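# Move printed block to cabinet's second-highest level, close door

## Task

Take the printed block, which is somewhere inside the pantry cabinet, and put it on the cabinet's second level counting down from the top, then close the cabinet door. The cabinet floor counts as its lowest level, not the first shelf. The task fails if the robot tips over or finishes leaning. It only counts if the block rests there and the door stays shut on their own, with nothing held in place by the robot.

## Robot and tools

ROBOT. TidyBot++: a base 0.54 m long, 0.50 m wide and 0.38 m tall on four driven casters, carrying a single seven-joint arm with a two-finger gripper. The shoulder sits 0.12 m ahead of the base centre and 0.68 m off the floor. Cameras: base_camera (pinhole, 644x364) and wrist_camera (fisheye, 644x476, looking along the hand). The arm starts folded with the hand down, reaching up to 0.08 m past the base front and the elbow up to 1.15 m high.

FRAMES. Base frame: origin on the floor below the base centre, x forward, y left, z up. hand_pose is reported in it, as the point midway between the finger pads; its own z axis runs out along the fingers and the fingers close along its y axis. The odometry frame is the base frame where the scene began. base_odometry heading grows to the left, range -3.142 to 3.142, and counts wheel slip as motion, so it drifts a few cm and degrees over many moves. base_tilt is in degrees, positive when leaning forward or right, with about 1 degree of fixed bias.

execute_actions. Arguments: actions, a list holding zero or one action; cameras, a list drawn from base_camera, wrist_camera, all (omitted, null or all gives every camera; an empty list gives none). An action may contain base, joints, speeds.
- base: exactly one key, each a relative offset from where the base last reported itself. translate_m: metres straight ahead, forward positive, -2 to 2. strafe_m: metres sideways, left positive, -2 to 2. rotate_rad: radians turned in place, counter-clockwise from above positive, -6.3 to 6.3.
- joints: one flat set of absolute targets for the single arm, by name. joint_1_rad (any angle; turns the whole arm about vertical, positive is clockwise from above, opposite to rotate_rad), joint_2_rad shoulder -2.249 to 2.249, joint_3_rad (any angle), joint_4_rad elbow -2.579 to 2.579, joint_5_rad (any angle), joint_6_rad wrist -2.099 to 2.099, joint_7_rad (any angle; hand down, positive is counter-clockwise from above, and 1.57 makes the fingers open left/right), all in radians. gripper_pos 0 (open) to 1 (closed); finger gap is roughly 85 x (1 - gripper_pos) mm. Unlimited joints take the short way, so turn large amounts in steps under half a turn.
- speeds: optional caps for this action only: translate_m and strafe_m 0.05 to 0.5 m/s, rotate_rad 0.1 to 1.57 rad/s (top values are the defaults). A base move needing over 8.667 s is refused; no action runs past 15 s.
Any unknown key or out-of-range number refuses the call and nothing moves. Keys left out may keep pulling toward older targets.

ARM GEOMETRY. Upper arm 0.42 m, forearm 0.31 m, hand 0.31 m. With joint_1_rad 0, joint_3_rad 3.14, joint_5_rad 0 the arm stays in the base x-z plane; tilt from vertical (forward positive) is joint_2_rad for the upper arm, joint_2_rad - joint_4_rad for the forearm, and joint_2_rad - joint_4_rad - joint_6_rad for the hand. Summing length x sin gives forward reach from the shoulder, length x cos gives height above it. A downward-pointing hand reaches at most about 0.94 m high, and only near the base. Closed fingertips extend about 20 mm past the hand point.

RESULTS. Each result gives state plus one image per requested camera, ordered as the pictures line lists them. base_status / joint_status words: done; off_target (resting off target, maybe still pushing); contact_stop and time_out (base only, target dropped and held); not_followed (targets withheld, usually after a joint command not followed line with a cause, e.g. self-collision; they may be retried each action); limit_stop_at_motor_heat. For the gripper at 1, done means empty, off_target means something is gripped. A blocked base can say done while short of target. on_its_own lists motion you did not command. motor_effort is percent of max, positive toward higher joint values, peak in brackets; readings are noisy. ARM HIT means the arm struck the base or itself. Motor temperatures lists one value per arm joint.

wait: seconds, 0 to 10; returns the same state and images. zoom_image: camera (base_camera or wrist_camera) and region [x0, y0, x1, y1] in pixels of that camera's latest full image, origin top-left, at most 504 by 504. finished_scene: scene, the integer number of the scene you are ending; irreversible, and the goal must already hold on its own.

PRECISION. Friction leaves joints slightly off even with all done; the hand is often 1-2 cm from where targets imply. To correct, send each joint its previous command plus (wanted minus read). The arm sags with a load; while holding something, never command a joint to its currently read angle. Trust images over hand_pose.

AVOID. Driving while the arm is snagged above about 0.8 m can tip the robot; a sideways push or pull on a raised hand can lift wheels; retreat or pull the arm back to level it. A blocked base or joint keeps pushing hard. Torque faults (sensor limits 104.5 N m joints 1-4, 51.3 N m joints 5-7) freeze the arm and gripper for 10 s. Holding loads heats motors: MOTOR HOT from 60 C, OVER-TEMPERATURE FAULT at 75 C makes the arm sink. Do not drop, slam or shove things, and note loose objects may get nudged occasionally.

Each tool is called after ">>>" as name(argument=value, ...) on one line, values as JSON.

## Session

>>> execute_actions(actions=[])

Scene clock: 0.00 s.
Motor temperatures (°C, as the motors report them): [34 32 27 31 39 44 41]
base_odometry: x=+0.000 y=+0.000 heading=+0.000 (m, m, rad; odometry frame)
base_tilt: forward=+0.1 right=-0.7 (deg)
base_status: not commanded
joint_positions: joint_1_rad=-0.040 joint_2_rad=-0.384 joint_3_rad=+3.149 joint_4_rad=-2.502 joint_5_rad=+0.058 joint_6_rad=-0.872 joint_7_rad=+1.584 gripper_pos=+0.000
joint_status: not commanded
motor_effort: joint_1_rad=+0 joint_2_rad=-1 joint_3_rad=+1 joint_4_rad=+14 joint_5_rad=+0 joint_6_rad=+0 joint_7_rad=+0 (%)
hand_pose: x=+0.2776 y=-0.0069 z=+0.6011 quat_wxyz=(+0.021, +0.996, +0.040, +0.076) (m; base frame)
pictures: base_camera, wrist_camera
Images, in order (width x height): base_camera 644x364, wrist_camera 644x476.

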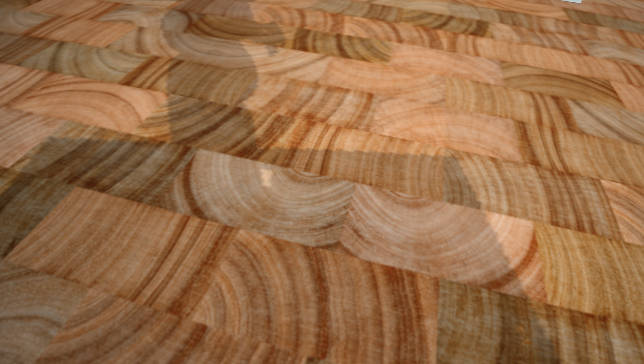

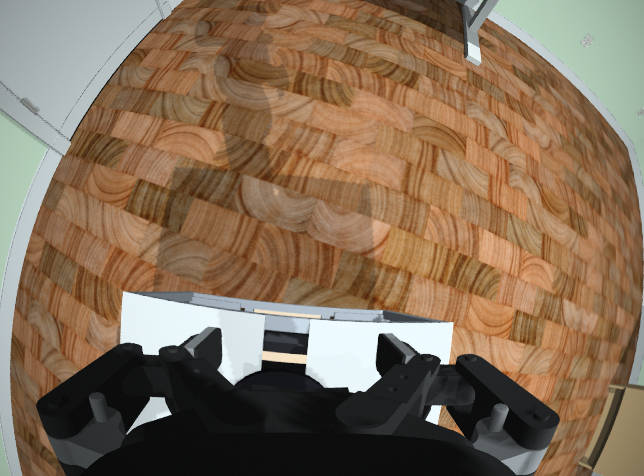

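>>> execute_actions(actions=[{"joints":{"joint_1_rad":0,"joint_5_rad":0,"joint_6_rad":0.45}}], cameras=["wrist_camera"])

>>> execute_actions(actions=[{"base":{"rotate_rad":-2.0}}])

Scene clock: 7.97 s.
Motor temperatures (°C, as the motors report them): [34 32 27 31 39 44 41]
base_odometry: x=+0.000 y=+0.000 heading=+0.000 (m, m, rad; odometry frame)
base_tilt: forward=+0.1 right=-0.7 (deg)
base_status: not commanded
joint_positions: joint_1_rad=-0.019 joint_2_rad=-0.384 joint_3_rad=+3.149 joint_4_rad=-2.501 joint_5_rad=+0.034 joint_6_rad=+0.428 joint_7_rad=+1.584 gripper_pos=+0.000
joint_status: all done
motor_effort: joint_1_rad=+0(1) joint_2_rad=-6(6) joint_3_rad=+1(0) joint_4_rad=+20(21) joint_5_rad=-1(0) joint_6_rad=+8(8) joint_7_rad=-1(0) (%)
hand_pose: x=+0.5392 y=+0.0102 z=+0.8721 quat_wxyz=(+0.005, +0.747, +0.025, +0.664) (m; base frame)
pictures: wrist_camera
Images, in order (width x height): wrist_camera 644x476.

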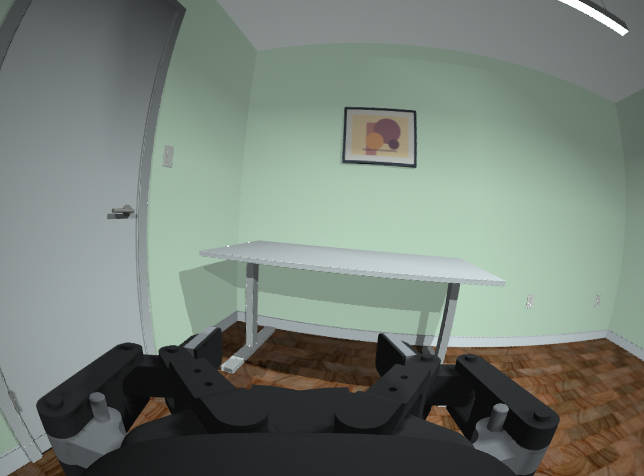

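Scene clock: 10.63 s.
Motor temperatures (°C, as the motors report them): [34 32 27 31 39 44 41]
base_odometry: x=+0.000 y=+0.000 heading=-2.000 (m, m, rad; odometry frame)
base_tilt: forward=+0.1 right=-0.7 (deg)
base_status: done
joint_positions: joint_1_rad=-0.014 joint_2_rad=-0.384 joint_3_rad=+3.149 joint_4_rad=-2.501 joint_5_rad=+0.033 joint_6_rad=+0.428 joint_7_rad=+1.584 gripper_pos=+0.000
joint_status: not commanded
motor_effort: joint_1_rad=+1(0) joint_2_rad=-6(7) joint_3_rad=+1(2) joint_4_rad=+21(22) joint_5_rad=-1(1) joint_6_rad=+8(8) joint_7_rad=+0(0) (%)
hand_pose: x=+0.5392 y=+0.0080 z=+0.8721 quat_wxyz=(+0.006, +0.747, +0.022, +0.664) (m; base frame)
pictures: base_camera, wrist_camera
Images, in order (width x height): base_camera 644x364, wrist_camera 644x476.

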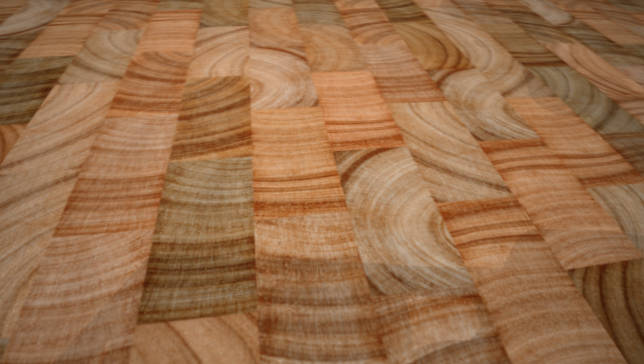

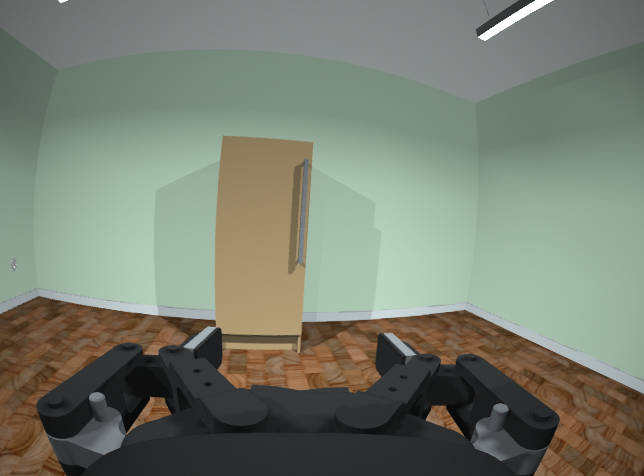

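>>> execute_actions(actions=[{"base":{"rotate_rad":0.16},"joints":{"joint_1_rad":0.015,"joint_5_rad":-0.03,"joint_6_rad":0.57}}])

>>> execute_actions(actions=[{"base":{"translate_m":0.9}}])

Scene clock: 16.03 s.
Motor temperatures (°C, as the motors report them): [34 32 27 31 39 44 41]
base_odometry: x=+0.000 y=+0.000 heading=-1.840 (m, m, rad; odometry frame)
base_tilt: forward=+0.1 right=-0.7 (deg)
base_status: done
joint_positions: joint_1_rad=+0.005 joint_2_rad=-0.384 joint_3_rad=+3.149 joint_4_rad=-2.500 joint_5_rad=-0.001 joint_6_rad=+0.537 joint_7_rad=+1.584 gripper_pos=+0.000
joint_status: all done
motor_effort: joint_1_rad=+0(2) joint_2_rad=-6(7) joint_3_rad=+0(2) joint_4_rad=+21(23) joint_5_rad=-1(1) joint_6_rad=+8(9) joint_7_rad=+0(0) (%)
hand_pose: x=+0.5416 y=-0.0044 z=+0.9067 quat_wxyz=(+0.008, +0.710, -0.001, +0.704) (m; base frame)
pictures: base_camera, wrist_camera
Images, in order (width x height): base_camera 644x364, wrist_camera 644x476.

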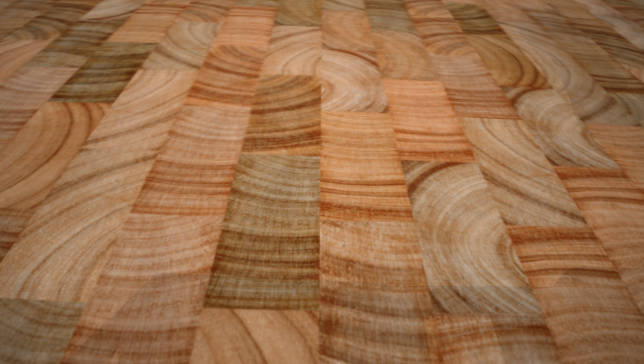

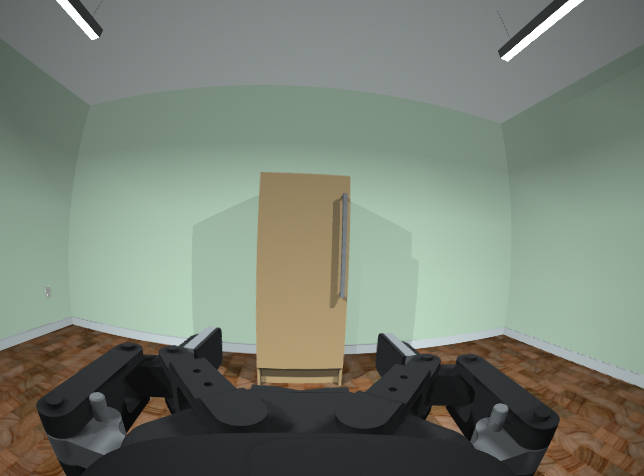

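Scene clock: 19.20 s.
Motor temperatures (°C, as the motors report them): [34 32 27 31 39 44 41]
base_odometry: x=-0.240 y=-0.867 heading=-1.840 (m, m, rad; odometry frame)
base_tilt: forward=+0.1 right=-0.7 (deg)
base_status: done
joint_positions: joint_1_rad=+0.005 joint_2_rad=-0.384 joint_3_rad=+3.149 joint_4_rad=-2.500 joint_5_rad=-0.001 joint_6_rad=+0.537 joint_7_rad=+1.584 gripper_pos=+0.000
joint_status: not commanded
motor_effort: joint_1_rad=+0(0) joint_2_rad=-6(9) joint_3_rad=+0(1) joint_4_rad=+21(22) joint_5_rad=+0(0) joint_6_rad=+8(8) joint_7_rad=+0(1) (%)
hand_pose: x=+0.5416 y=-0.0044 z=+0.9066 quat_wxyz=(+0.008, +0.710, -0.001, +0.704) (m; base frame)
pictures: base_camera, wrist_camera
Images, in order (width x height): base_camera 644x364, wrist_camera 644x476.

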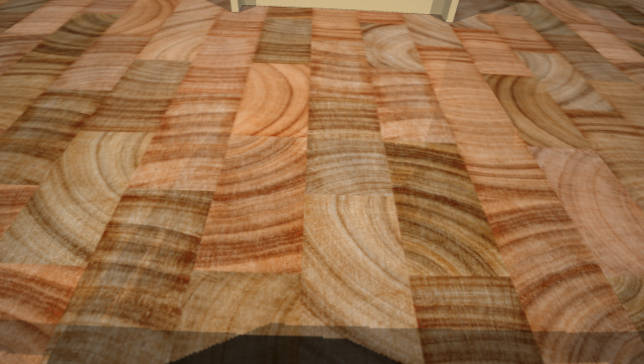

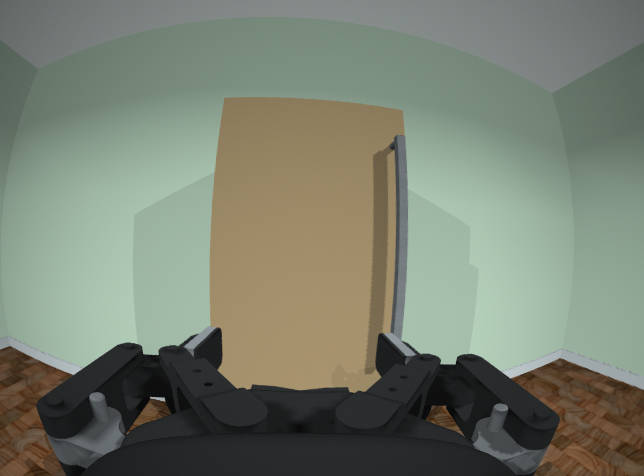

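>>> execute_actions(actions=[{"base":{"strafe_m":-0.28},"joints":{"joint_2_rad":0.5,"joint_4_rad":-2.37,"joint_6_rad":1.33}}])

>>> execute_actions(actions=[{"base":{"translate_m":0.2}}])

Scene clock: 26.43 s.
Motor temperatures (°C, as the motors report them): [34 32 27 31 39 44 41]
base_odometry: x=-0.510 y=-0.793 heading=-1.840 (m, m, rad; odometry frame)
base_tilt: forward=+0.1 right=-0.7 (deg)
base_status: done
joint_positions: joint_1_rad=+0.007 joint_2_rad=+0.493 joint_3_rad=+3.149 joint_4_rad=-2.387 joint_5_rad=-0.001 joint_6_rad=+1.285 joint_7_rad=+1.584 gripper_pos=+0.000
joint_status: all done
motor_effort: joint_1_rad=+0(2) joint_2_rad=-30(31) joint_3_rad=-1(2) joint_4_rad=+10(22) joint_5_rad=+0(0) joint_6_rad=+8(9) joint_7_rad=+0(0) (%)
hand_pose: x=+0.7105 y=-0.0066 z=+0.7409 quat_wxyz=(+0.011, +0.716, +0.001, +0.698) (m; base frame)
pictures: base_camera, wrist_camera
Images, in order (width x height): base_camera 644x364, wrist_camera 644x476.

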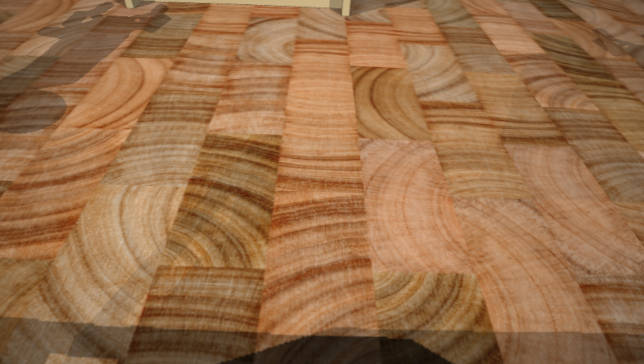

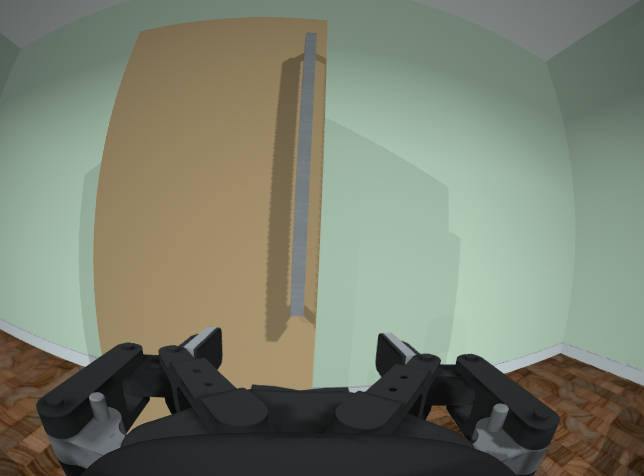

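Scene clock: 28.07 s.
Motor temperatures (°C, as the motors report them): [34 32 27 31 39 44 41]
base_odometry: x=-0.564 y=-0.986 heading=-1.840 (m, m, rad; odometry frame)
base_tilt: forward=+0.1 right=-0.7 (deg)
base_status: done
joint_positions: joint_1_rad=+0.007 joint_2_rad=+0.497 joint_3_rad=+3.149 joint_4_rad=-2.379 joint_5_rad=-0.001 joint_6_rad=+1.286 joint_7_rad=+1.584 gripper_pos=+0.000
joint_status: not commanded
motor_effort: joint_1_rad=+0(0) joint_2_rad=-30(33) joint_3_rad=-1(0) joint_4_rad=+10(12) joint_5_rad=+0(1) joint_6_rad=+8(9) joint_7_rad=+0(0) (%)
hand_pose: x=+0.7134 y=-0.0067 z=+0.7428 quat_wxyz=(+0.011, +0.713, +0.001, +0.701) (m; base frame)
pictures: base_camera, wrist_camera
Images, in order (width x height): base_camera 644x364, wrist_camera 644x476.

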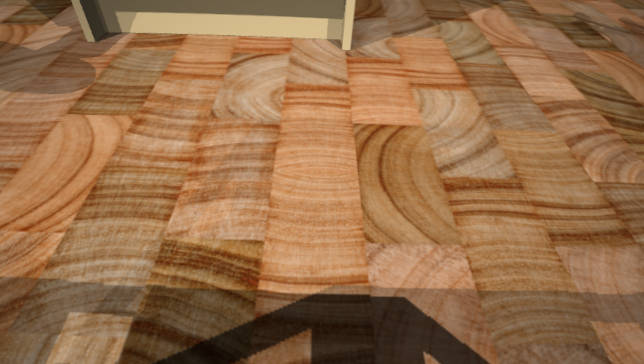

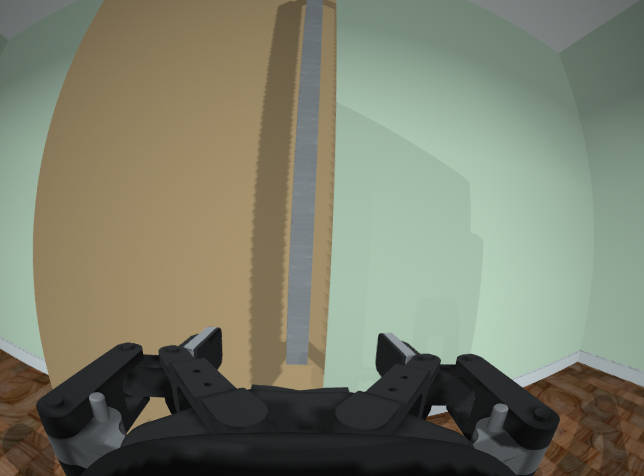

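>>> execute_actions(actions=[{"base":{"translate_m":0.15},"speeds":{"translate_m":0.2}}], cameras=["wrist_camera"])

Scene clock: 35.00 s.
Motor temperatures (°C, as the motors report them): [34 32 27 31 39 44 41]
base_odometry: x=-0.604 y=-1.130 heading=-1.840 (m, m, rad; odometry frame)
base_tilt: forward=+0.1 right=-0.7 (deg)
base_status: done
joint_positions: joint_1_rad=+0.007 joint_2_rad=+0.497 joint_3_rad=+3.149 joint_4_rad=-2.378 joint_5_rad=-0.001 joint_6_rad=+1.287 joint_7_rad=+1.584 gripper_pos=+0.000
joint_status: not commanded
motor_effort: joint_1_rad=+0(1) joint_2_rad=-30(31) joint_3_rad=+0(1) joint_4_rad=+10(12) joint_5_rad=-1(0) joint_6_rad=+9(9) joint_7_rad=+0(0) (%)
hand_pose: x=+0.7137 y=-0.0067 z=+0.7431 quat_wxyz=(+0.011, +0.713, +0.001, +0.701) (m; base frame)
pictures: wrist_camera
Images, in order (width x height): wrist_camera 644x476.

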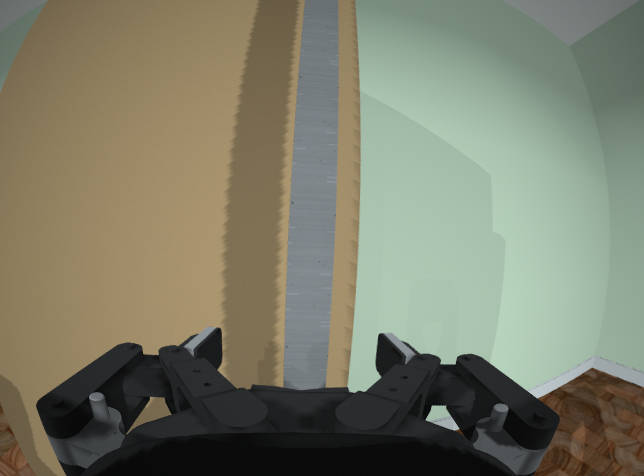

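>>> execute_actions(actions=[{"base":{"translate_m":0.035},"speeds":{"translate_m":0.1}}], cameras=[])

>>> execute_actions(actions=[{"joints":{"gripper_pos":1}}], cameras=["wrist_camera"])

>>> execute_actions(actions=[{"base":{"translate_m":-0.1},"speeds":{"translate_m":0.1}}])

Scene clock: 39.47 s.
Motor temperatures (°C, as the motors report them): [34 32 27 31 39 44 41]
base_odometry: x=-0.613 y=-1.164 heading=-1.841 (m, m, rad; odometry frame)
base_tilt: forward=+0.2 right=-0.7 (deg)
base_status: done
joint_positions: joint_1_rad=+0.007 joint_2_rad=+0.497 joint_3_rad=+3.149 joint_4_rad=-2.377 joint_5_rad=-0.001 joint_6_rad=+1.287 joint_7_rad=+1.584 gripper_pos=+0.000
joint_status: not commanded
motor_effort: joint_1_rad=+0(1) joint_2_rad=-30(32) joint_3_rad=+0(1) joint_4_rad=+10(11) joint_5_rad=+0(0) joint_6_rad=+8(8) joint_7_rad=+0(0) (%)
hand_pose: x=+0.7139 y=-0.0067 z=+0.7433 quat_wxyz=(+0.011, +0.713, +0.001, +0.701) (m; base frame)
pictures: none
No camera images: the call's "cameras" was empty. Leave "cameras" out to get every camera's image.

Scene clock: 40.57 s.
Motor temperatures (°C, as the motors report them): [34 32 27 31 39 44 41]
base_odometry: x=-0.613 y=-1.164 heading=-1.841 (m, m, rad; odometry frame)
base_tilt: forward=+0.2 right=-0.7 (deg)
base_status: not commanded
joint_positions: joint_1_rad=+0.011 joint_2_rad=+0.497 joint_3_rad=+3.149 joint_4_rad=-2.379 joint_5_rad=-0.009 joint_6_rad=+1.289 joint_7_rad=+1.584 gripper_pos=+0.736
joint_status: gripper_pos off_target (ended at +0.736, target +1.000)
motor_effort: joint_1_rad=+2(5) joint_2_rad=-30(30) joint_3_rad=+2(5) joint_4_rad=+12(14) joint_5_rad=-5(5) joint_6_rad=+8(9) joint_7_rad=+0(0) (%)
hand_pose: x=+0.7134 y=-0.0113 z=+0.7433 quat_wxyz=(+0.014, +0.713, -0.004, +0.701) (m; base frame)
pictures: wrist_camera
Images, in order (width x height): wrist_camera 644x476.

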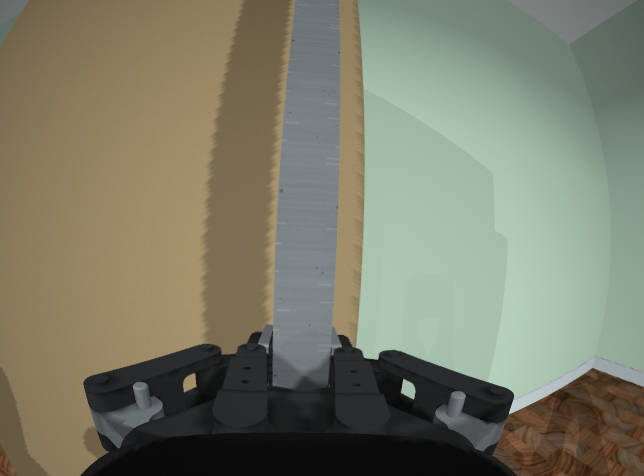

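Scene clock: 42.27 s.
Motor temperatures (°C, as the motors report them): [34 32 27 31 39 44 41]
base_odometry: x=-0.586 y=-1.068 heading=-1.840 (m, m, rad; odometry frame)
base_tilt: forward=+0.1 right=-0.7 (deg)
base_status: done
joint_positions: joint_1_rad=-0.003 joint_2_rad=+0.519 joint_3_rad=+3.143 joint_4_rad=-2.344 joint_5_rad=-0.015 joint_6_rad=+1.289 joint_7_rad=+1.584 gripper_pos=+0.740
joint_status: not commanded
motor_effort: joint_1_rad=+4(8) joint_2_rad=-37(40) joint_3_rad=+2(4) joint_4_rad=+3(12) joint_5_rad=+3(6) joint_6_rad=+11(12) joint_7_rad=+0(0) (%)
hand_pose: x=+0.7253 y=-0.0024 z=+0.7438 quat_wxyz=(+0.008, +0.708, -0.001, +0.706) (m; base frame)
pictures: base_camera, wrist_camera
Images, in order (width x height): base_camera 644x364, wrist_camera 644x476.

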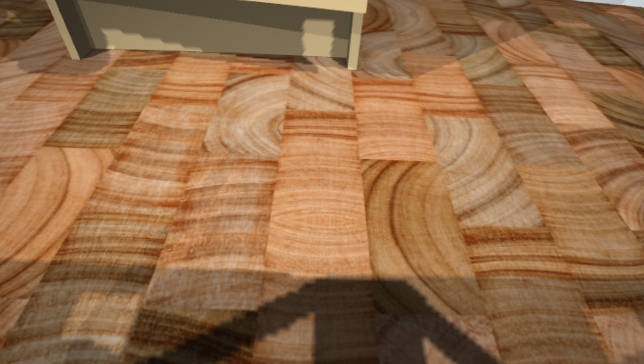

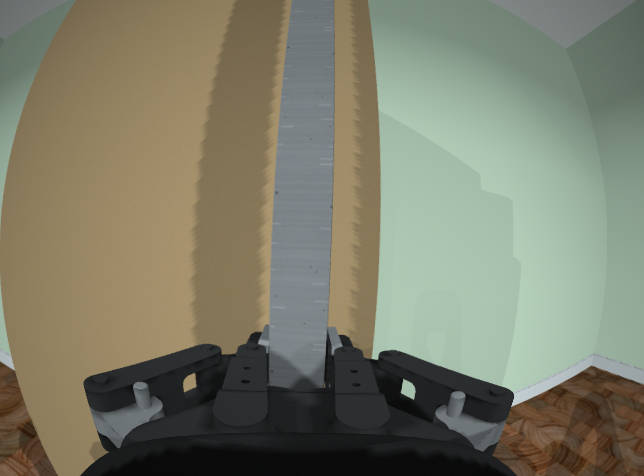

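>>> execute_actions(actions=[{"base":{"translate_m":-0.15},"speeds":{"translate_m":0.2},"joints":{"joint_1_rad":-0.3,"joint_5_rad":-0.35}}])

Scene clock: 48.40 s.
Motor temperatures (°C, as the motors report them): [34 32 27 31 39 44 41]
base_odometry: x=-0.547 y=-0.924 heading=-1.840 (m, m, rad; odometry frame)
base_tilt: forward=+0.2 right=-0.7 (deg)
base_status: done
joint_positions: joint_1_rad=-0.280 joint_2_rad=+0.552 joint_3_rad=+3.161 joint_4_rad=-2.280 joint_5_rad=-0.379 joint_6_rad=+1.289 joint_7_rad=+1.639 gripper_pos=+0.739
joint_status: all done
motor_effort: joint_1_rad=-2(5) joint_2_rad=-44(46) joint_3_rad=-4(6) joint_4_rad=-9(11) joint_5_rad=+8(11) joint_6_rad=+12(13) joint_7_rad=-10(12) (%)
hand_pose: x=+0.7339 y=+0.0530 z=+0.7439 quat_wxyz=(+0.023, +0.702, -0.048, +0.711) (m; base frame)
pictures: base_camera, wrist_camera
Images, in order (width x height): base_camera 644x364, wrist_camera 644x476.

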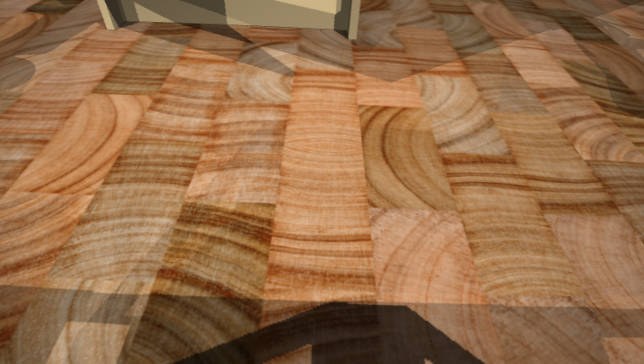

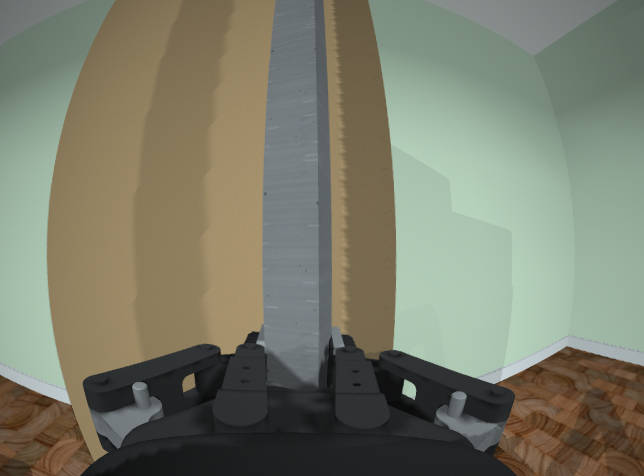

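>>> execute_actions(actions=[{"base":{"strafe_m":0.12},"speeds":{"strafe_m":0.3},"joints":{"joint_7_rad":1.74,"joint_5_rad":-0.72}}])

Scene clock: 52.67 s.
Motor temperatures (°C, as the motors report them): [34 32 27 31 39 44 41]
base_odometry: x=-0.431 y=-0.956 heading=-1.840 (m, m, rad; odometry frame)
base_tilt: forward=+0.1 right=-0.7 (deg)
base_status: done
joint_positions: joint_1_rad=-0.293 joint_2_rad=+0.500 joint_3_rad=+3.159 joint_4_rad=-2.344 joint_5_rad=-0.718 joint_6_rad=+1.313 joint_7_rad=+1.750 gripper_pos=+0.740
joint_status: all done
motor_effort: joint_1_rad=-2(7) joint_2_rad=-27(45) joint_3_rad=-1(6) joint_4_rad=+4(13) joint_5_rad=+3(10) joint_6_rad=+5(13) joint_7_rad=-1(10) (%)
hand_pose: x=+0.6866 y=-0.0425 z=+0.7425 quat_wxyz=(+0.140, +0.700, -0.150, +0.684) (m; base frame)
pictures: base_camera, wrist_camera
Images, in order (width x height): base_camera 644x364, wrist_camera 644x476.

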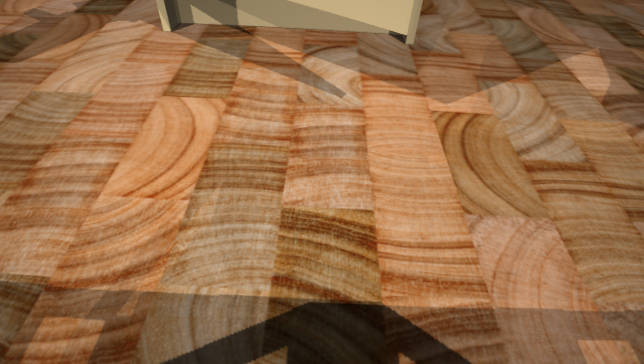

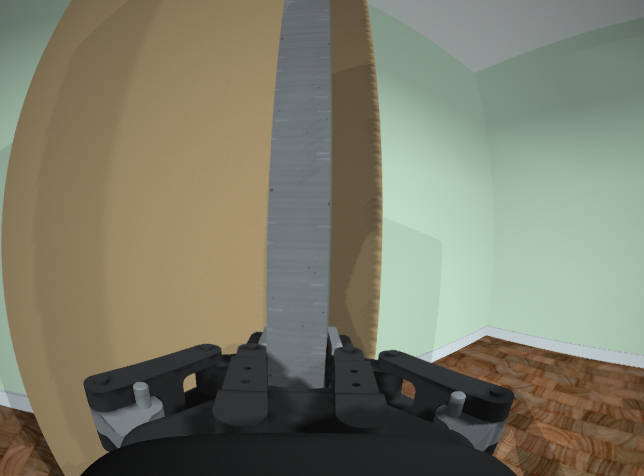

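>>> execute_actions(actions=[{"base":{"strafe_m":0.18},"joints":{"joint_1_rad":-0.4,"joint_6_rad":1.47,"joint_7_rad":1.82,"joint_5_rad":-1.15}}], cameras=["wrist_camera"])

>>> execute_actions(actions=[{"base":{"strafe_m":0.2},"joints":{"joint_6_rad":1.56,"joint_7_rad":1.85,"joint_5_rad":-1.48}}], cameras=["wrist_camera"])

Scene clock: 59.97 s.
Motor temperatures (°C, as the motors report them): [34 32 27 31 39 44 41]
base_odometry: x=-0.257 y=-1.004 heading=-1.840 (m, m, rad; odometry frame)
base_tilt: forward=+0.1 right=-0.7 (deg)
base_status: done
joint_positions: joint_1_rad=-0.380 joint_2_rad=+0.495 joint_3_rad=+3.164 joint_4_rad=-2.396 joint_5_rad=-1.185 joint_6_rad=+1.447 joint_7_rad=+1.809 gripper_pos=+0.740
joint_status: all done
motor_effort: joint_1_rad=-5(6) joint_2_rad=-24(33) joint_3_rad=-1(5) joint_4_rad=+11(14) joint_5_rad=+8(13) joint_6_rad=+7(10) joint_7_rad=+2(3) (%)
hand_pose: x=+0.5942 y=-0.1250 z=+0.7420 quat_wxyz=(+0.279, +0.657, -0.277, +0.643) (m; base frame)
pictures: wrist_camera
Images, in order (width x height): wrist_camera 644x476.

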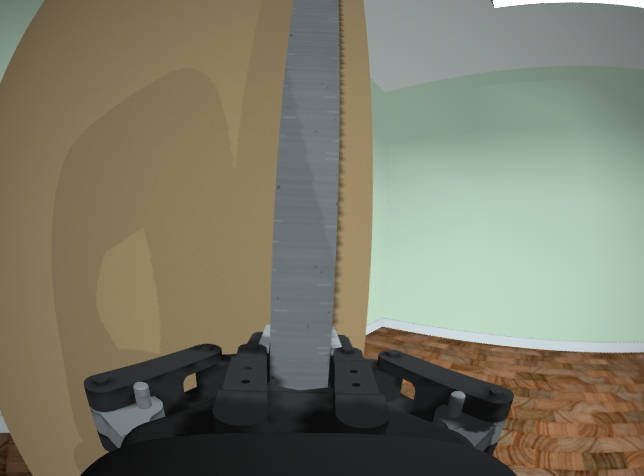

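Scene clock: 61.60 s.
Motor temperatures (°C, as the motors report them): [34 32 27 31 39 44 41]
base_odometry: x=-0.065 y=-1.057 heading=-1.840 (m, m, rad; odometry frame)
base_tilt: forward=+0.1 right=-0.7 (deg)
base_status: done
joint_positions: joint_1_rad=-0.386 joint_2_rad=+0.503 joint_3_rad=+3.156 joint_4_rad=-2.375 joint_5_rad=-1.505 joint_6_rad=+1.529 joint_7_rad=+1.841 gripper_pos=+0.740
joint_status: all done
motor_effort: joint_1_rad=-6(7) joint_2_rad=-26(28) joint_3_rad=-2(8) joint_4_rad=+5(12) joint_5_rad=+9(11) joint_6_rad=+8(10) joint_7_rad=+1(2) (%)
hand_pose: x=+0.5187 y=-0.1753 z=+0.7419 quat_wxyz=(+0.376, +0.605, -0.378, +0.592) (m; base frame)
pictures: wrist_camera
Images, in order (width x height): wrist_camera 644x476.

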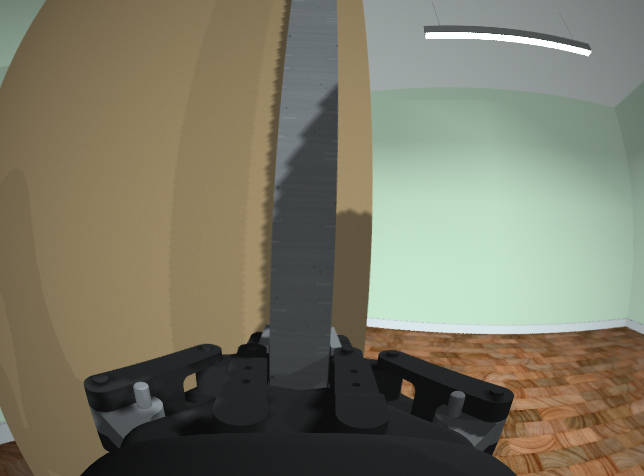

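>>> execute_actions(actions=[{"base":{"strafe_m":0.25},"joints":{"joint_1_rad":-0.12,"joint_4_rad":-2.3,"joint_2_rad":0.53,"joint_7_rad":1.88}}], cameras=["wrist_camera"])

>>> execute_actions(actions=[{"base":{"translate_m":0.08},"joints":{"joint_1_rad":-0.5,"joint_5_rad":-2.08,"joint_6_rad":1.74,"joint_7_rad":1.85}}])

Scene clock: 68.53 s.
Motor temperatures (°C, as the motors report them): [34 32 27 31 39 44 41]
base_odometry: x=+0.176 y=-1.123 heading=-1.840 (m, m, rad; odometry frame)
base_tilt: forward=+0.2 right=-0.7 (deg)
base_status: done
joint_positions: joint_1_rad=-0.122 joint_2_rad=+0.536 joint_3_rad=+3.150 joint_4_rad=-2.287 joint_5_rad=-1.485 joint_6_rad=+1.529 joint_7_rad=+1.875 gripper_pos=+0.740
joint_status: all done
motor_effort: joint_1_rad=-3(6) joint_2_rad=-30(33) joint_3_rad=+0(5) joint_4_rad=+0(5) joint_5_rad=+0(9) joint_6_rad=+9(12) joint_7_rad=-2(4) (%)
hand_pose: x=+0.4952 y=-0.2673 z=+0.7424 quat_wxyz=(+0.440, +0.549, -0.450, +0.550) (m; base frame)
pictures: wrist_camera
Images, in order (width x height): wrist_camera 644x476.

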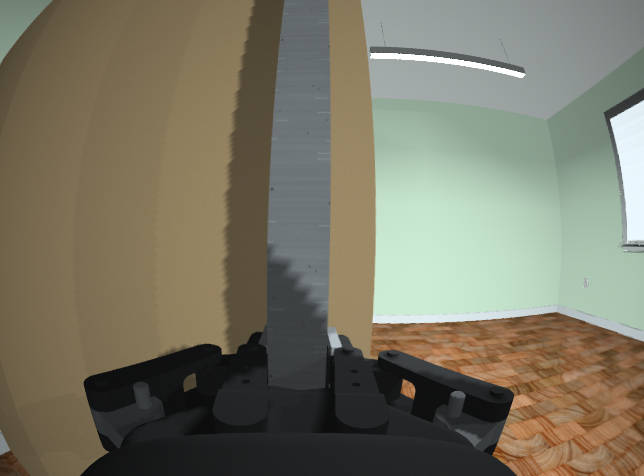

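Scene clock: 70.07 s.
Motor temperatures (°C, as the motors report them): [34 32 27 31 39 44 41]
base_odometry: x=+0.155 y=-1.201 heading=-1.839 (m, m, rad; odometry frame)
base_tilt: forward=+0.2 right=-0.7 (deg)
base_status: done
joint_positions: joint_1_rad=-0.459 joint_2_rad=+0.540 joint_3_rad=+3.155 joint_4_rad=-2.259 joint_5_rad=-1.951 joint_6_rad=+1.681 joint_7_rad=+1.868 gripper_pos=+0.740
joint_status: joint_1_rad off_target (ended at -0.459, target -0.500); joint_5_rad off_target (ended at -1.951, target -2.080); joint_6_rad off_target (ended at +1.681, target +1.740); the others done
motor_effort: joint_1_rad=-6(6) joint_2_rad=-29(30) joint_3_rad=-2(3) joint_4_rad=-7(12) joint_5_rad=-12(12) joint_6_rad=+10(10) joint_7_rad=-4(5) (%)
hand_pose: x=+0.4254 y=-0.1703 z=+0.7423 quat_wxyz=(+0.478, +0.511, -0.496, +0.515) (m; base frame)
pictures: base_camera, wrist_camera
Images, in order (width x height): base_camera 644x364, wrist_camera 644x476.

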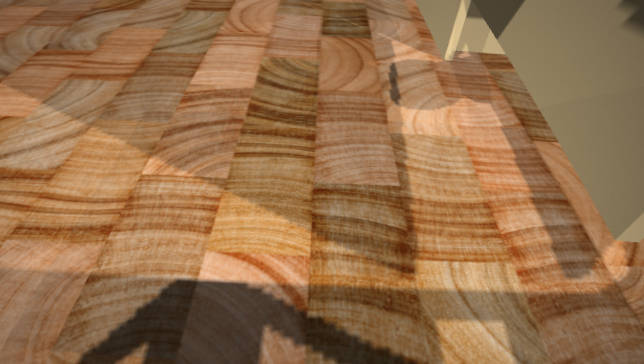

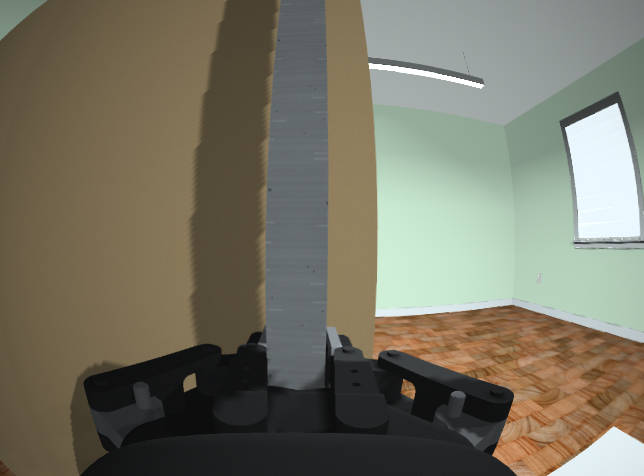

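>>> execute_actions(actions=[{"base":{"strafe_m":0.1},"speeds":{"strafe_m":0.2},"joints":{"joint_2_rad":0.6,"joint_4_rad":-2.15,"joint_6_rad":1.77,"joint_7_rad":1.92}}], cameras=["base_camera"])

>>> execute_actions(actions=[{"joints":{"gripper_pos":0}}], cameras=["wrist_camera"])

>>> execute_actions(actions=[{"base":{"strafe_m":0.07}}])

Scene clock: 75.70 s.
Motor temperatures (°C, as the motors report them): [34 32 27 31 39 44 41]
base_odometry: x=+0.251 y=-1.227 heading=-1.840 (m, m, rad; odometry frame)
base_tilt: forward=+0.2 right=-0.7 (deg)
base_status: done
joint_positions: joint_1_rad=-0.436 joint_2_rad=+0.605 joint_3_rad=+3.190 joint_4_rad=-2.104 joint_5_rad=-1.979 joint_6_rad=+1.725 joint_7_rad=+1.941 gripper_pos=+0.740
joint_status: joint_4_rad off_target (ended at -2.104, target -2.150); the others done
motor_effort: joint_1_rad=-14(15) joint_2_rad=-31(31) joint_3_rad=-8(8) joint_4_rad=-6(9) joint_5_rad=-14(17) joint_6_rad=+8(11) joint_7_rad=-6(6) (%)
hand_pose: x=+0.4491 y=-0.1652 z=+0.7424 quat_wxyz=(+0.500, +0.481, -0.518, +0.500) (m; base frame)
pictures: base_camera
Images, in order (width x height): base_camera 644x364.

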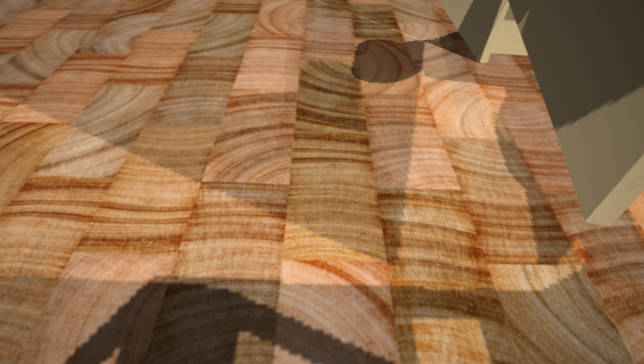

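Scene clock: 76.80 s.
Motor temperatures (°C, as the motors report them): [34 32 27 31 39 44 41]
base_odometry: x=+0.252 y=-1.227 heading=-1.839 (m, m, rad; odometry frame)
base_tilt: forward=+0.2 right=-0.7 (deg)
base_status: not commanded
joint_positions: joint_1_rad=-0.507 joint_2_rad=+0.604 joint_3_rad=+3.148 joint_4_rad=-2.140 joint_5_rad=-2.050 joint_6_rad=+1.725 joint_7_rad=+1.941 gripper_pos=+0.000
joint_status: all done
on_its_own: joint_1_rad moved -0.071 to your old target -0.500; joint_5_rad moved -0.071 to your old target -2.080
motor_effort: joint_1_rad=+0(15) joint_2_rad=-27(30) joint_3_rad=+2(8) joint_4_rad=+1(3) joint_5_rad=-1(14) joint_6_rad=+9(11) joint_7_rad=+0(6) (%)
hand_pose: x=+0.4351 y=-0.1369 z=+0.7287 quat_wxyz=(+0.497, +0.512, -0.503, +0.488) (m; base frame)
pictures: wrist_camera
Images, in order (width x height): wrist_camera 644x476.

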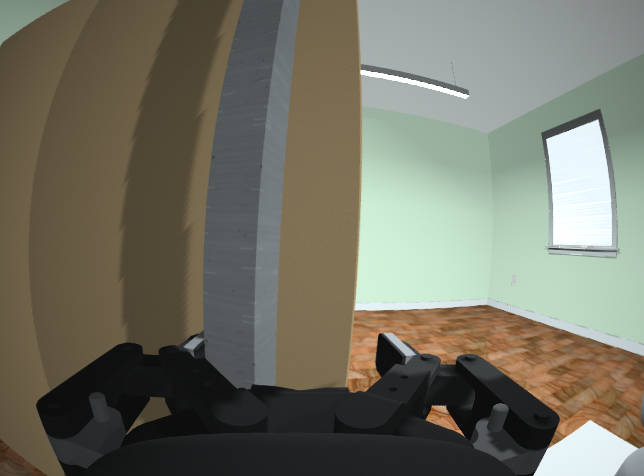

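Scene clock: 77.93 s.
Motor temperatures (°C, as the motors report them): [34 32 27 31 39 44 41]
base_odometry: x=+0.319 y=-1.246 heading=-1.839 (m, m, rad; odometry frame)
base_tilt: forward=+0.1 right=-0.7 (deg)
base_status: done
joint_positions: joint_1_rad=-0.504 joint_2_rad=+0.604 joint_3_rad=+3.148 joint_4_rad=-2.142 joint_5_rad=-2.050 joint_6_rad=+1.726 joint_7_rad=+1.941 gripper_pos=+0.000
joint_status: not commanded
motor_effort: joint_1_rad=-1(2) joint_2_rad=-27(29) joint_3_rad=+3(3) joint_4_rad=+4(4) joint_5_rad=+3(3) joint_6_rad=+7(9) joint_7_rad=+0(0) (%)
hand_pose: x=+0.4341 y=-0.1381 z=+0.7288 quat_wxyz=(+0.498, +0.512, -0.503, +0.487) (m; base frame)
pictures: base_camera, wrist_camera
Images, in order (width x height): base_camera 644x364, wrist_camera 644x476.

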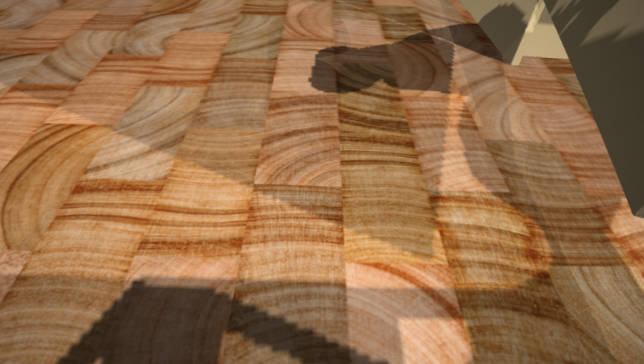

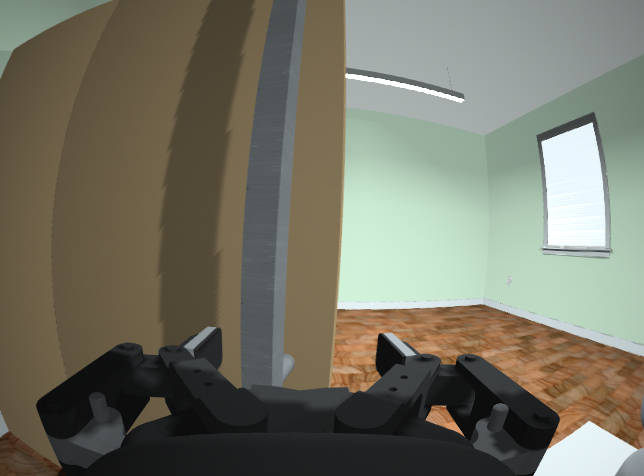

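>>> execute_actions(actions=[{"base":{"translate_m":-0.25},"joints":{"joint_2_rad":-0.384,"joint_4_rad":-2.5,"joint_5_rad":0.03,"joint_6_rad":0.3,"joint_7_rad":1.57}}], cameras=[])

>>> execute_actions(actions=[{"base":{"strafe_m":-0.7},"joints":{"joint_1_rad":0.01}}])

Scene clock: 87.27 s.
Motor temperatures (°C, as the motors report them): [34 32 27 31 39 44 41]
base_odometry: x=+0.386 y=-1.005 heading=-1.839 (m, m, rad; odometry frame)
base_tilt: forward=+0.1 right=-0.7 (deg)
base_status: done
joint_positions: joint_1_rad=-0.504 joint_2_rad=-0.376 joint_3_rad=+3.148 joint_4_rad=-2.486 joint_5_rad=+0.000 joint_6_rad=+0.341 joint_7_rad=+1.591 gripper_pos=+0.000
joint_status: all done
motor_effort: joint_1_rad=+0(1) joint_2_rad=-7(30) joint_3_rad=+1(2) joint_4_rad=+21(21) joint_5_rad=-1(6) joint_6_rad=+8(8) joint_7_rad=+0(0) (%)
hand_pose: x=+0.4881 y=+0.2015 z=+0.8507 quat_wxyz=(-0.151, +0.748, +0.197, +0.616) (m; base frame)
pictures: none
No camera images: the call's "cameras" was empty. Leave "cameras" out to get every camera's image.

Scene clock: 90.03 s.
Motor temperatures (°C, as the motors report them): [34 32 27 31 39 44 41]
base_odometry: x=-0.289 y=-0.819 heading=-1.839 (m, m, rad; odometry frame)
base_tilt: forward=+0.1 right=-0.7 (deg)
base_status: done
joint_positions: joint_1_rad=-0.005 joint_2_rad=-0.376 joint_3_rad=+3.148 joint_4_rad=-2.486 joint_5_rad=+0.000 joint_6_rad=+0.341 joint_7_rad=+1.591 gripper_pos=+0.000
joint_status: all done
motor_effort: joint_1_rad=+0(0) joint_2_rad=-6(8) joint_3_rad=+0(0) joint_4_rad=+21(21) joint_5_rad=+0(0) joint_6_rad=+8(8) joint_7_rad=+0(0) (%)
hand_pose: x=+0.5395 y=+0.0004 z=+0.8506 quat_wxyz=(+0.006, +0.773, +0.007, +0.634) (m; base frame)
pictures: base_camera, wrist_camera
Images, in order (width x height): base_camera 644x364, wrist_camera 644x476.

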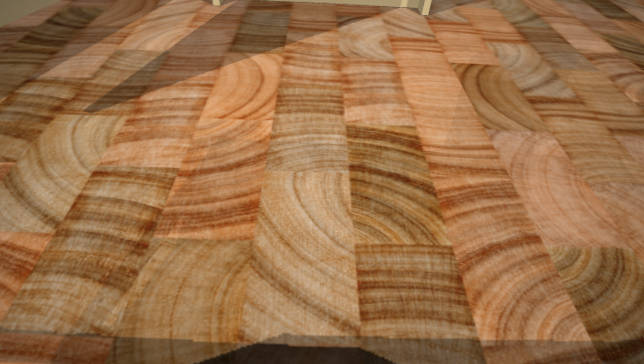

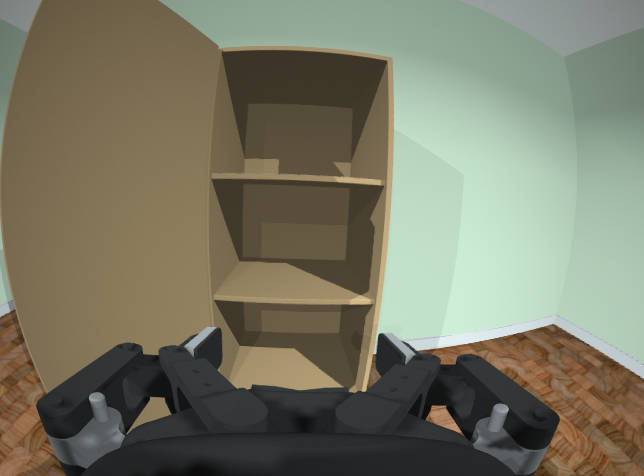

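>>> execute_actions(actions=[{"base":{"translate_m":0.3},"joints":{"joint_6_rad":-0.3}}])

Scene clock: 95.03 s.
Motor temperatures (°C, as the motors report them): [34 32 27 31 39 44 41]
base_odometry: x=-0.369 y=-1.108 heading=-1.840 (m, m, rad; odometry frame)
base_tilt: forward=+0.1 right=-0.7 (deg)
base_status: done
joint_positions: joint_1_rad=-0.005 joint_2_rad=-0.381 joint_3_rad=+3.148 joint_4_rad=-2.496 joint_5_rad=+0.000 joint_6_rad=-0.279 joint_7_rad=+1.591 gripper_pos=+0.000
joint_status: all done
motor_effort: joint_1_rad=+0(0) joint_2_rad=-4(7) joint_3_rad=+0(0) joint_4_rad=+19(22) joint_5_rad=-1(0) joint_6_rad=+5(8) joint_7_rad=-1(0) (%)
hand_pose: x=+0.4431 y=+0.0009 z=+0.6814 quat_wxyz=(+0.003, +0.931, +0.009, +0.365) (m; base frame)
pictures: base_camera, wrist_camera
Images, in order (width x height): base_camera 644x364, wrist_camera 644x476.

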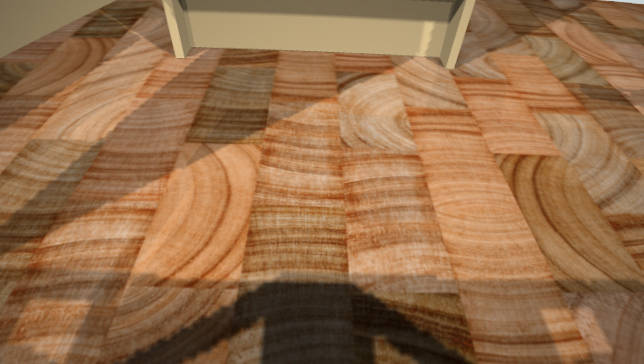

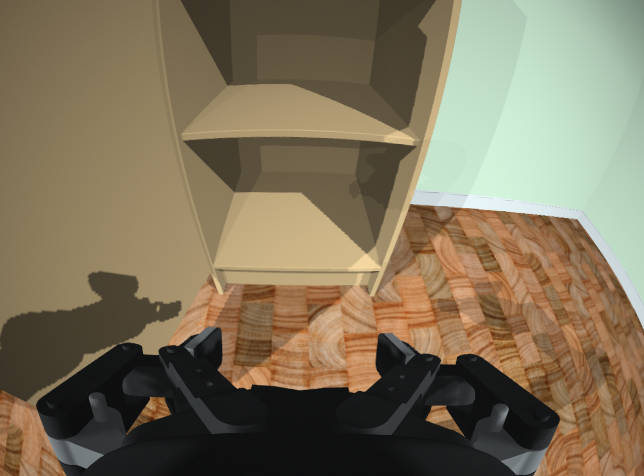

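>>> execute_actions(actions=[{"joints":{"joint_2_rad":-0.1,"joint_4_rad":-1.2,"joint_6_rad":-0.9}}], cameras=["wrist_camera"])

Scene clock: 100.47 s.
Motor temperatures (°C, as the motors report them): [34 32 27 31 39 44 41]
base_odometry: x=-0.369 y=-1.108 heading=-1.840 (m, m, rad; odometry frame)
base_tilt: forward=+0.2 right=-0.7 (deg)
base_status: not commanded
joint_positions: joint_1_rad=-0.005 joint_2_rad=-0.117 joint_3_rad=+3.148 joint_4_rad=-1.214 joint_5_rad=+0.000 joint_6_rad=-0.854 joint_7_rad=+1.591 gripper_pos=+0.000
joint_status: all done
motor_effort: joint_1_rad=+0(0) joint_2_rad=-17(17) joint_3_rad=-1(0) joint_4_rad=+21(23) joint_5_rad=-1(0) joint_6_rad=+8(7) joint_7_rad=+0(0) (%)
hand_pose: x=+0.6388 y=+0.0001 z=+1.1276 quat_wxyz=(+0.006, +0.828, +0.008, +0.561) (m; base frame)
pictures: wrist_camera
Images, in order (width x height): wrist_camera 644x476.

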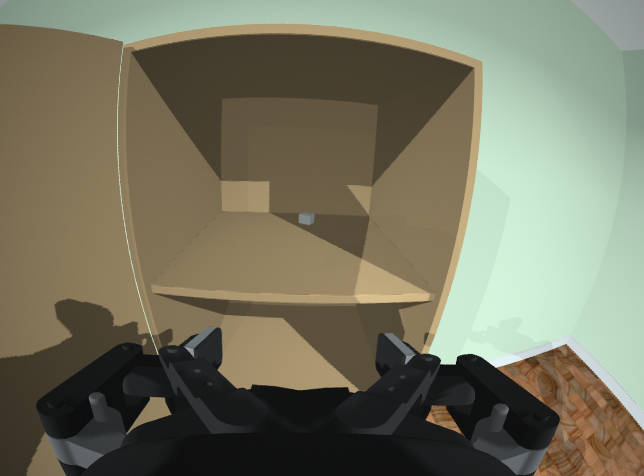

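>>> execute_actions(actions=[{"base":{"translate_m":0.4},"speeds":{"translate_m":0.3},"joints":{"joint_1_rad":0.04,"joint_2_rad":0.2,"joint_4_rad":-1.02,"joint_6_rad":-0.9}}])

>>> zoom_image(camera="wrist_camera", region=[200, 180, 420, 380])

Scene clock: 110.00 s.
Motor temperatures (°C, as the motors report them): [34 32 27 31 39 44 41]
base_odometry: x=-0.476 y=-1.494 heading=-1.840 (m, m, rad; odometry frame)
base_tilt: forward=+0.2 right=-0.7 (deg)
base_status: done
joint_positions: joint_1_rad=+0.021 joint_2_rad=+0.208 joint_3_rad=+3.148 joint_4_rad=-1.035 joint_5_rad=+0.000 joint_6_rad=-0.857 joint_7_rad=+1.591 gripper_pos=+0.000
joint_status: all done
motor_effort: joint_1_rad=+0(1) joint_2_rad=-31(37) joint_3_rad=+0(1) joint_4_rad=+21(24) joint_5_rad=+0(1) joint_6_rad=+7(8) joint_7_rad=+0(0) (%)
hand_pose: x=+0.7722 y=-0.0164 z=+1.0375 quat_wxyz=(+0.013, +0.867, -0.003, +0.497) (m; base frame)
pictures: base_camera, wrist_camera
Images, in order (width x height): base_camera 644x364, wrist_camera 644x476.

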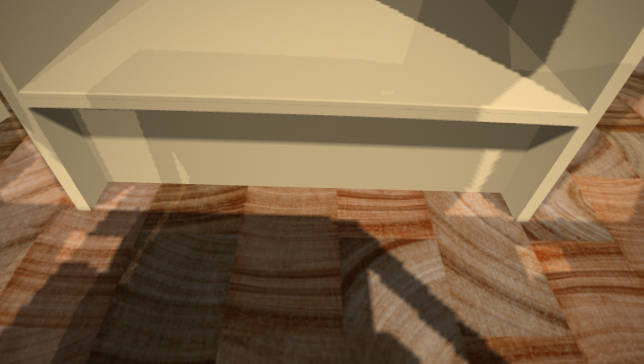

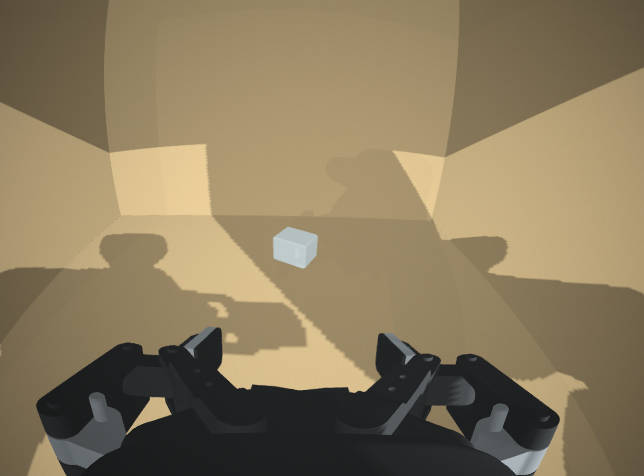

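Region (200, 180, 420, 380) of wrist_camera's 644x476 image, scaled by 2.291; it fills the top 458 rows of this view, and the rest is white.

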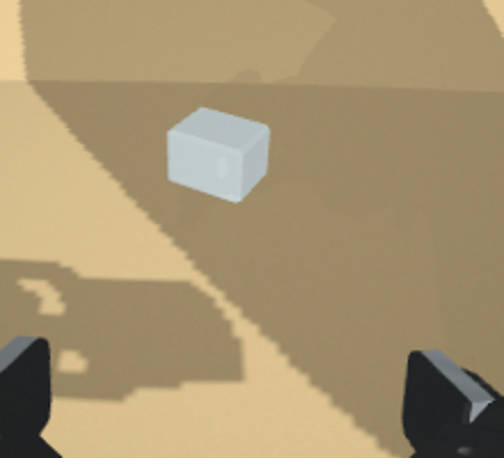

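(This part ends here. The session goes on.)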